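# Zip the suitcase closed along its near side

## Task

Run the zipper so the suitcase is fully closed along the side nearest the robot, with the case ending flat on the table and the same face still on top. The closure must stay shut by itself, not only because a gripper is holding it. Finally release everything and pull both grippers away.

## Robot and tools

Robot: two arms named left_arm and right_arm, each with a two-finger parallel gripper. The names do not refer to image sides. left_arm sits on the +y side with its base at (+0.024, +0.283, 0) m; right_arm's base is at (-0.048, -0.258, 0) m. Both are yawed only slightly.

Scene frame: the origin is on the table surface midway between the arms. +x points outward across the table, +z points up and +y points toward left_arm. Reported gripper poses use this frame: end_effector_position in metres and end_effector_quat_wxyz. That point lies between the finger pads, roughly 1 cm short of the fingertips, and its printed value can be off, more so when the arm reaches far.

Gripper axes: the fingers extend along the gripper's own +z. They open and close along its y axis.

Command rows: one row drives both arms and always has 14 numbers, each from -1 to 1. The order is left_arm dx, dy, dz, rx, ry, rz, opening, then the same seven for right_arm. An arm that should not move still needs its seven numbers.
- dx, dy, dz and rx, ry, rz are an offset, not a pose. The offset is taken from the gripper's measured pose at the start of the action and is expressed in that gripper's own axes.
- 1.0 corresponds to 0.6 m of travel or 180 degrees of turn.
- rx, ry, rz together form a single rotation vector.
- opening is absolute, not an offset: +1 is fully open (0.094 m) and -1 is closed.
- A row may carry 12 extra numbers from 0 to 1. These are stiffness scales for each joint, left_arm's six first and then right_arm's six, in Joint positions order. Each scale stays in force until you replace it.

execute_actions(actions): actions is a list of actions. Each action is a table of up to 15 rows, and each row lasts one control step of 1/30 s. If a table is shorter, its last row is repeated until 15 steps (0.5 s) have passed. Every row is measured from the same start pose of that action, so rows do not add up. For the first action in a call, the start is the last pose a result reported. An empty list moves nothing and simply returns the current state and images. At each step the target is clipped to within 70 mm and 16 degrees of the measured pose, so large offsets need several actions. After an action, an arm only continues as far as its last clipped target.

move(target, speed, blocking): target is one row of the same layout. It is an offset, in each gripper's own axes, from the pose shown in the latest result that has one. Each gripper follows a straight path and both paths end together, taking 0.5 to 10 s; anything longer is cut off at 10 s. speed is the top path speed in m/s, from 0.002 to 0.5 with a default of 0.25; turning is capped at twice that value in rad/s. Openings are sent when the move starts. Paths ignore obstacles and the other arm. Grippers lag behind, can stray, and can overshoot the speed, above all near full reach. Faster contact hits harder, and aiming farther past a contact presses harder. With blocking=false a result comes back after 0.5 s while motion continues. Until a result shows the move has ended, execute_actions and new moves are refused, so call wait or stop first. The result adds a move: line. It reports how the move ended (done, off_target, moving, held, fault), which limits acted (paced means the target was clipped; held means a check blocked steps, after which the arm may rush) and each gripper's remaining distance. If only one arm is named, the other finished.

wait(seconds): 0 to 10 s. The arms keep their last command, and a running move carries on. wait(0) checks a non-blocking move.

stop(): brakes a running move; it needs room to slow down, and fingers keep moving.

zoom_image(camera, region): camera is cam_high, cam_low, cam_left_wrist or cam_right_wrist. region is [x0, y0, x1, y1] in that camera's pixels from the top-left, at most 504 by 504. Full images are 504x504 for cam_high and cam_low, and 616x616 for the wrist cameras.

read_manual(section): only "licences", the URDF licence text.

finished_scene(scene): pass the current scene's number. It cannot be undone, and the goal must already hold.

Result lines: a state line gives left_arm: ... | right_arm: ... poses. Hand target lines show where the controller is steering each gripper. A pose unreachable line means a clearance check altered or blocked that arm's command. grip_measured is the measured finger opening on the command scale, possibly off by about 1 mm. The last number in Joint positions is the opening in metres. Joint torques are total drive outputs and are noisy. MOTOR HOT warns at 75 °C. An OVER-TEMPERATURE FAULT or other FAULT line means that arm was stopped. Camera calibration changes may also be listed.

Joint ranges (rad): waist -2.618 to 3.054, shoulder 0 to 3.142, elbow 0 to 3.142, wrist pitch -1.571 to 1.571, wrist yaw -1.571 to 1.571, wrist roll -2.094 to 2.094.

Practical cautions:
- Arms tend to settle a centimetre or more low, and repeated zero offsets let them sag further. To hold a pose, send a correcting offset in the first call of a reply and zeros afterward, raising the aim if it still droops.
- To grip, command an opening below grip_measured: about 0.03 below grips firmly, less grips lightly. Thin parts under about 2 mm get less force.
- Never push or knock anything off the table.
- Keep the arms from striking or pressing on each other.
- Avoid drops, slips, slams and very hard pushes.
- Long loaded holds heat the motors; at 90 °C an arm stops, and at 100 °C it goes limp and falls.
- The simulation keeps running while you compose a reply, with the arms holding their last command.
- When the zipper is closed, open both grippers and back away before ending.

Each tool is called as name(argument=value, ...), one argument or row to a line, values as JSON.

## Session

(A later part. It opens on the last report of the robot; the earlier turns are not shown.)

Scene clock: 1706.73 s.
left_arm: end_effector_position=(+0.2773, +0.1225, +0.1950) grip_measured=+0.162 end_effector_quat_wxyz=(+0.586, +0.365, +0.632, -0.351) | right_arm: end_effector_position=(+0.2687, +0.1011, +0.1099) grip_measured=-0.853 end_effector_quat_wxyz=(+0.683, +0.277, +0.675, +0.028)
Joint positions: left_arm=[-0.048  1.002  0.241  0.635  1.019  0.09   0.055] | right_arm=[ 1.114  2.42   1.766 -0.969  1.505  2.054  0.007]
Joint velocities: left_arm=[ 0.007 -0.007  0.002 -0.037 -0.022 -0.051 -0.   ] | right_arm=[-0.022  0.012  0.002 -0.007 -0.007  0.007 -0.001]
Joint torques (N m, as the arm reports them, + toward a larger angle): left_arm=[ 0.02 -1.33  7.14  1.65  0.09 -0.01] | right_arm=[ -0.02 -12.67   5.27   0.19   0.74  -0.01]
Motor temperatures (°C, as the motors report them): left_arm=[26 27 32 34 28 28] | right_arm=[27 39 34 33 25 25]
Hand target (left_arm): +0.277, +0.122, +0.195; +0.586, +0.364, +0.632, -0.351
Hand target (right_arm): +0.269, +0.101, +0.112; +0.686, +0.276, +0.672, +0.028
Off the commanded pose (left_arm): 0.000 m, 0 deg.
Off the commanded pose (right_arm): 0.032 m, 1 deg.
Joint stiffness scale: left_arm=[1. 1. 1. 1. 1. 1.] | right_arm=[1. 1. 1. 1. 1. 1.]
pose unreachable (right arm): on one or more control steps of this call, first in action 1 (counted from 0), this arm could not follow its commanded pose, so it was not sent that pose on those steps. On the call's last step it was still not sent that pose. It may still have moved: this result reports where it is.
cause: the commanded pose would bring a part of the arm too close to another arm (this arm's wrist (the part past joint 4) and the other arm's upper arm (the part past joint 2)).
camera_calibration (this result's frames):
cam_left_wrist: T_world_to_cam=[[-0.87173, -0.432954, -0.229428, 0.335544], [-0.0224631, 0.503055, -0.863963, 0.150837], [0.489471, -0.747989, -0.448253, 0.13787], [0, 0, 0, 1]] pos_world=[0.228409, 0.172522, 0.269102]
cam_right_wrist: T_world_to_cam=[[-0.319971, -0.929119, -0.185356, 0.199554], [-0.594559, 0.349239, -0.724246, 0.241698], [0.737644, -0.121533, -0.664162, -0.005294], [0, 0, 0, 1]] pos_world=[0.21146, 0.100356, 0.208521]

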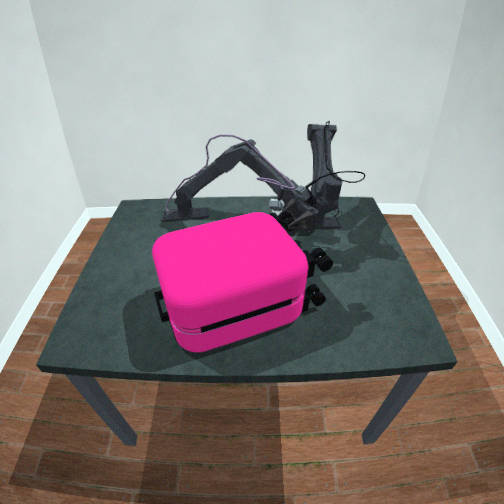

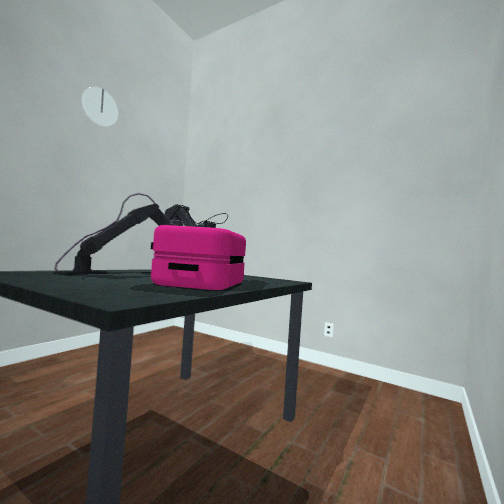

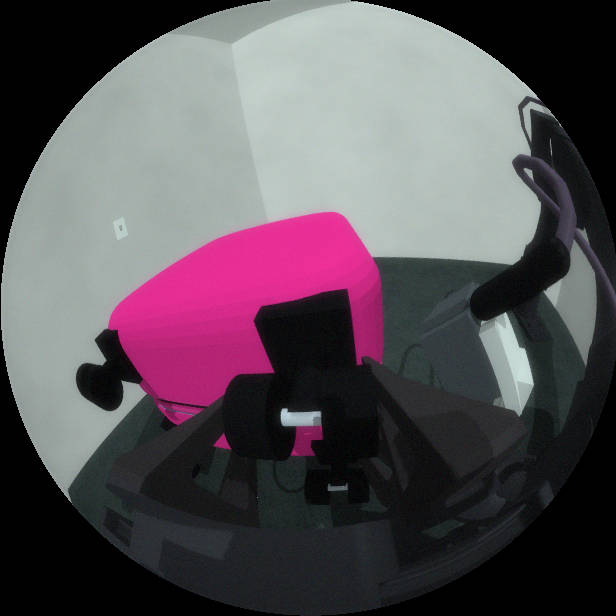

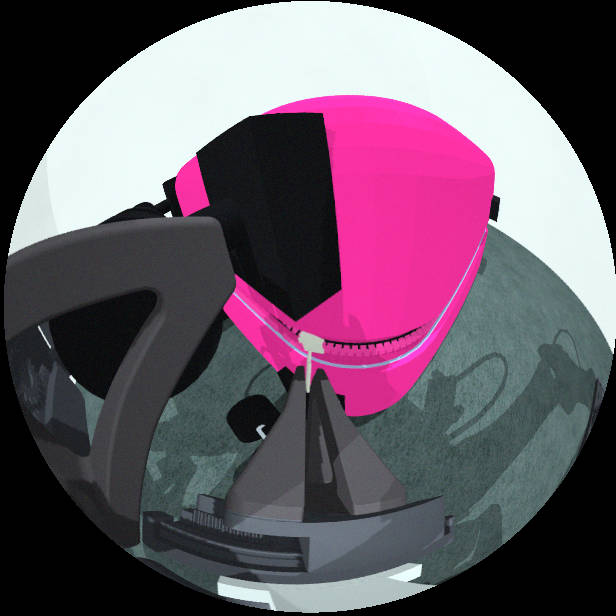

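execute_actions(
  actions=[
    [[0,0,0,0,0,0,0.14,-0.038,-0.04,-0.036,0,0,0,-0.85]],
    [[0,0,0,0,0,0,0.14,-0.045,-0.06,-0.025,0,0,0,-0.85]],
    [[0,0,0,0,0,0,0.5,-0.045,-0.07,-0.0,0,0,0,-0.85]],
  ],
)

Scene clock: 1718.13 s.
left_arm: end_effector_position=(+0.2773, +0.1225, +0.1949) grip_measured=+0.498 end_effector_quat_wxyz=(+0.586, +0.364, +0.633, -0.351) | right_arm: end_effector_position=(+0.2057, -0.0049, +0.1135) grip_measured=-0.853 end_effector_quat_wxyz=(+0.667, +0.226, +0.710, +0.007)
Joint positions: left_arm=[-0.048  1.002  0.241  0.635  1.019  0.09   0.07 ] | right_arm=[ 1.185  2.012  1.107 -0.881  1.458  2.107  0.007]
Joint velocities: left_arm=[-0.002 -0.002  0.007 -0.007  0.007 -0.022 -0.001] | right_arm=[-0.007  0.017 -0.007  0.051 -0.007 -0.037 -0.   ]
Joint torques (N m, as the arm reports them, + toward a larger angle): left_arm=[ 0.01 -1.33  7.17  1.65  0.08 -0.01] | right_arm=[  0.02 -11.41   3.44   0.05   0.76   0.03]
Motor temperatures (°C, as the motors report them): left_arm=[26 27 32 34 28 28] | right_arm=[27 39 33 32 25 25]
Hand target (left_arm): +0.277, +0.122, +0.195; +0.586, +0.365, +0.632, -0.351
Hand target (right_arm): +0.206, -0.006, +0.123; +0.670, +0.237, +0.703, +0.022
Off the commanded pose (left_arm): 0.000 m, 0 deg.
Off the commanded pose (right_arm): 0.009 m, 2 deg.
Joint stiffness scale: left_arm=[1. 1. 1. 1. 1. 1.] | right_arm=[1. 1. 1. 1. 1. 1.]
joint sent to its limit (right arm) — the command would take joint 6 (wrist roll) past its upper limit, so that joint was sent only as far as its limit.
camera_calibration (this result's frames):
cam_left_wrist: T_world_to_cam=[[-0.871653, -0.433269, -0.229125, 0.335546], [-0.0229811, 0.503101, -0.863922, 0.150891], [0.489584, -0.747775, -0.448486, 0.137828], [0, 0, 0, 1]] pos_world=[0.228469, 0.172532, 0.269054]
cam_right_wrist: T_world_to_cam=[[-0.273166, -0.958889, -0.0768865, 0.0594992], [-0.667849, 0.246566, -0.70227, 0.255965], [0.692356, -0.140488, -0.707747, 0.0448088], [0, 0, 0, 1]] pos_world=[0.156176, 0.000236055, 0.216044]

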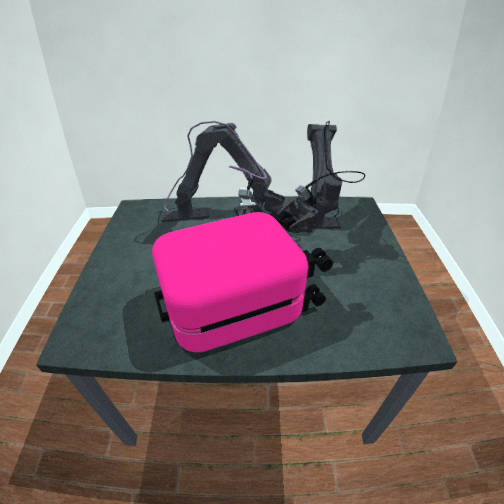

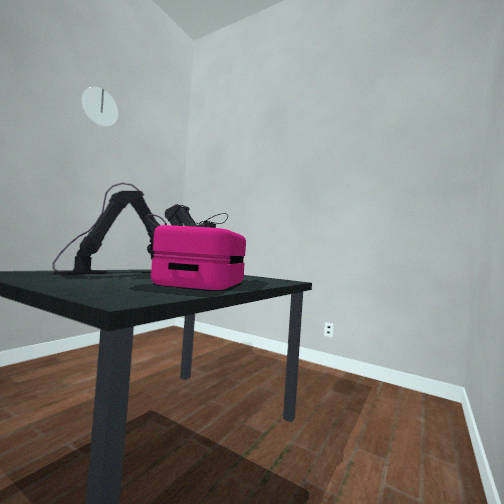

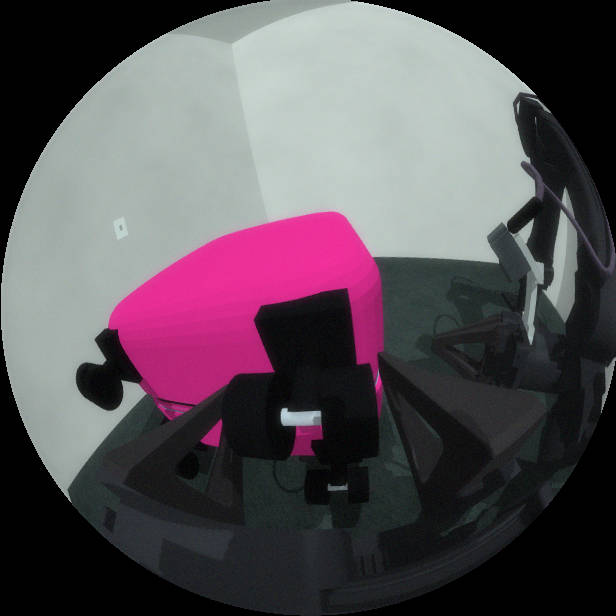

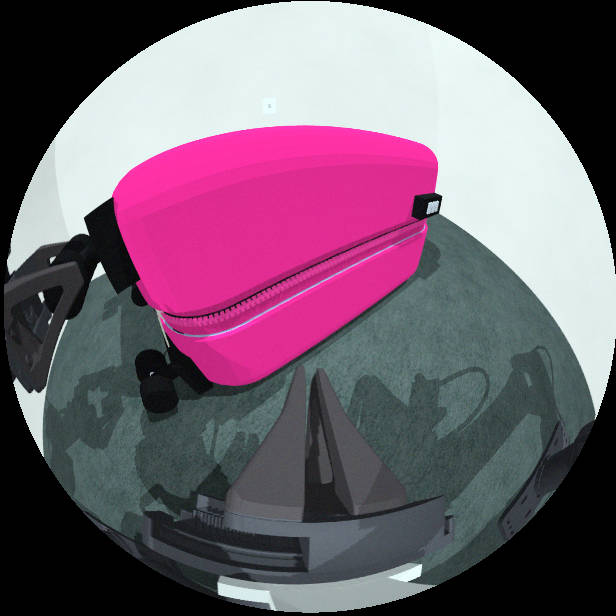

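move(
  target=[-0.02,0,-0.18,-0.05,0,0,0.5,-0.091,-0.115,0.002,0.05,0,-0.12,-0.85],
  speed=0.15,
)

Scene clock: 1725.97 s.
left_arm: end_effector_position=(+0.2257, +0.2142, +0.2056) grip_measured=+0.498 end_effector_quat_wxyz=(+0.625, +0.306, +0.660, -0.285) | right_arm: end_effector_position=(+0.1860, -0.0777, +0.1368) grip_measured=-0.853 end_effector_quat_wxyz=(+0.626, +0.119, +0.754, -0.160)
Joint positions: left_arm=[ 0.639  0.611  0.344 -0.474  1.486  0.746  0.07 ] | right_arm=[ 1.171  1.866  0.999 -1.325  1.366  2.107  0.007]
Joint velocities: left_arm=[-0.017  0.149  0.09  -0.33  -0.022  0.3   -0.   ] | right_arm=[-0.007 -0.002  0.017  0.007  0.007 -0.022 -0.   ]
Joint torques (N m, as the arm reports them, + toward a larger angle): left_arm=[ 0.58  2.52 10.16  0.97  0.54  0.02] | right_arm=[-1.02 -9.79  2.71 -0.84  0.57  0.04]
Motor temperatures (°C, as the motors report them): left_arm=[26 27 32 34 28 28] | right_arm=[27 39 33 32 25 25]
Hand target (left_arm): +0.226, +0.216, +0.211; +0.626, +0.305, +0.658, -0.287
Hand target (right_arm): +0.187, -0.084, +0.145; +0.628, +0.126, +0.752, -0.159
Off the commanded pose (left_arm): 0.009 m, 3 deg.
Off the commanded pose (right_arm): 0.010 m, 4 deg.
Joint stiffness scale: left_arm=[1. 1. 1. 1. 1. 1.] | right_arm=[1. 1. 1. 1. 1. 1.]
joint sent to its limit (right arm) — the command would take joint 6 (wrist roll) past its upper limit, so that joint was sent only as far as its limit.
move: off_target (left_arm, right_arm)
camera_calibration (this result's frames):
cam_left_wrist: T_world_to_cam=[[-0.762804, -0.595478, -0.252062, 0.347622], [-0.102193, 0.495928, -0.86233, 0.131864], [0.638503, -0.632029, -0.43915, 0.176139], [0, 0, 0, 1]] pos_world=[0.166177, 0.252931, 0.278684]
cam_right_wrist: T_world_to_cam=[[-0.297018, -0.898107, 0.324321, -0.0596808], [-0.789505, 0.0399385, -0.612444, 0.271421], [0.537087, -0.43796, -0.720922, 0.0723207], [0, 0, 0, 1]] pos_world=[0.157719, -0.0327663, 0.237723]

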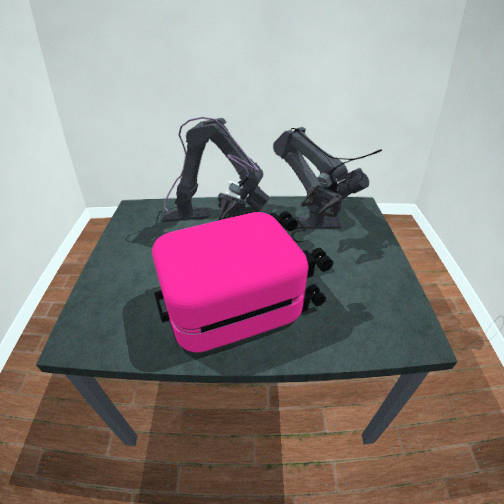

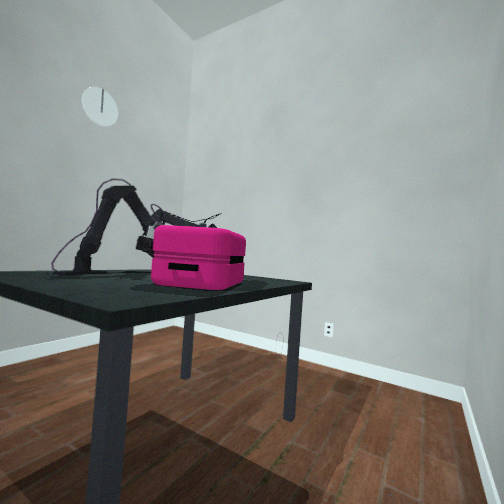

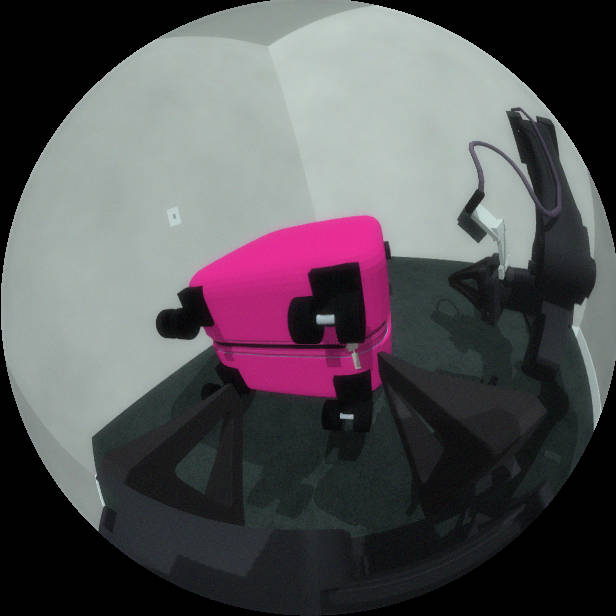

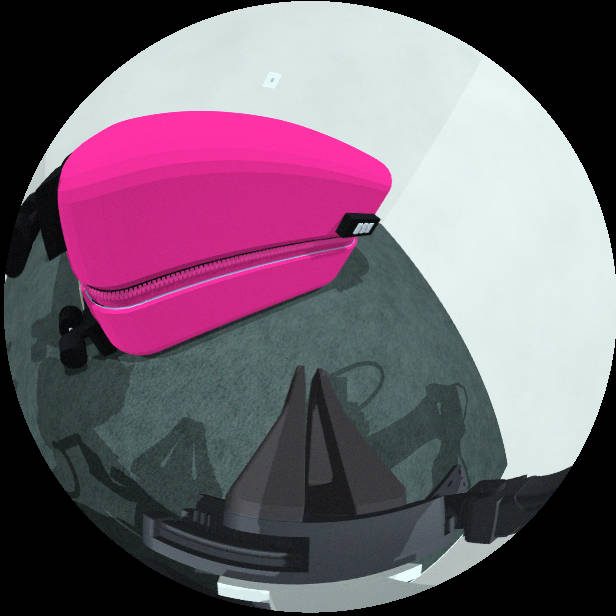

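The front side is zipped past the corner, and both arms are clear.

finished_scene(
  scene=1,
)

The scene is finished: the task was done.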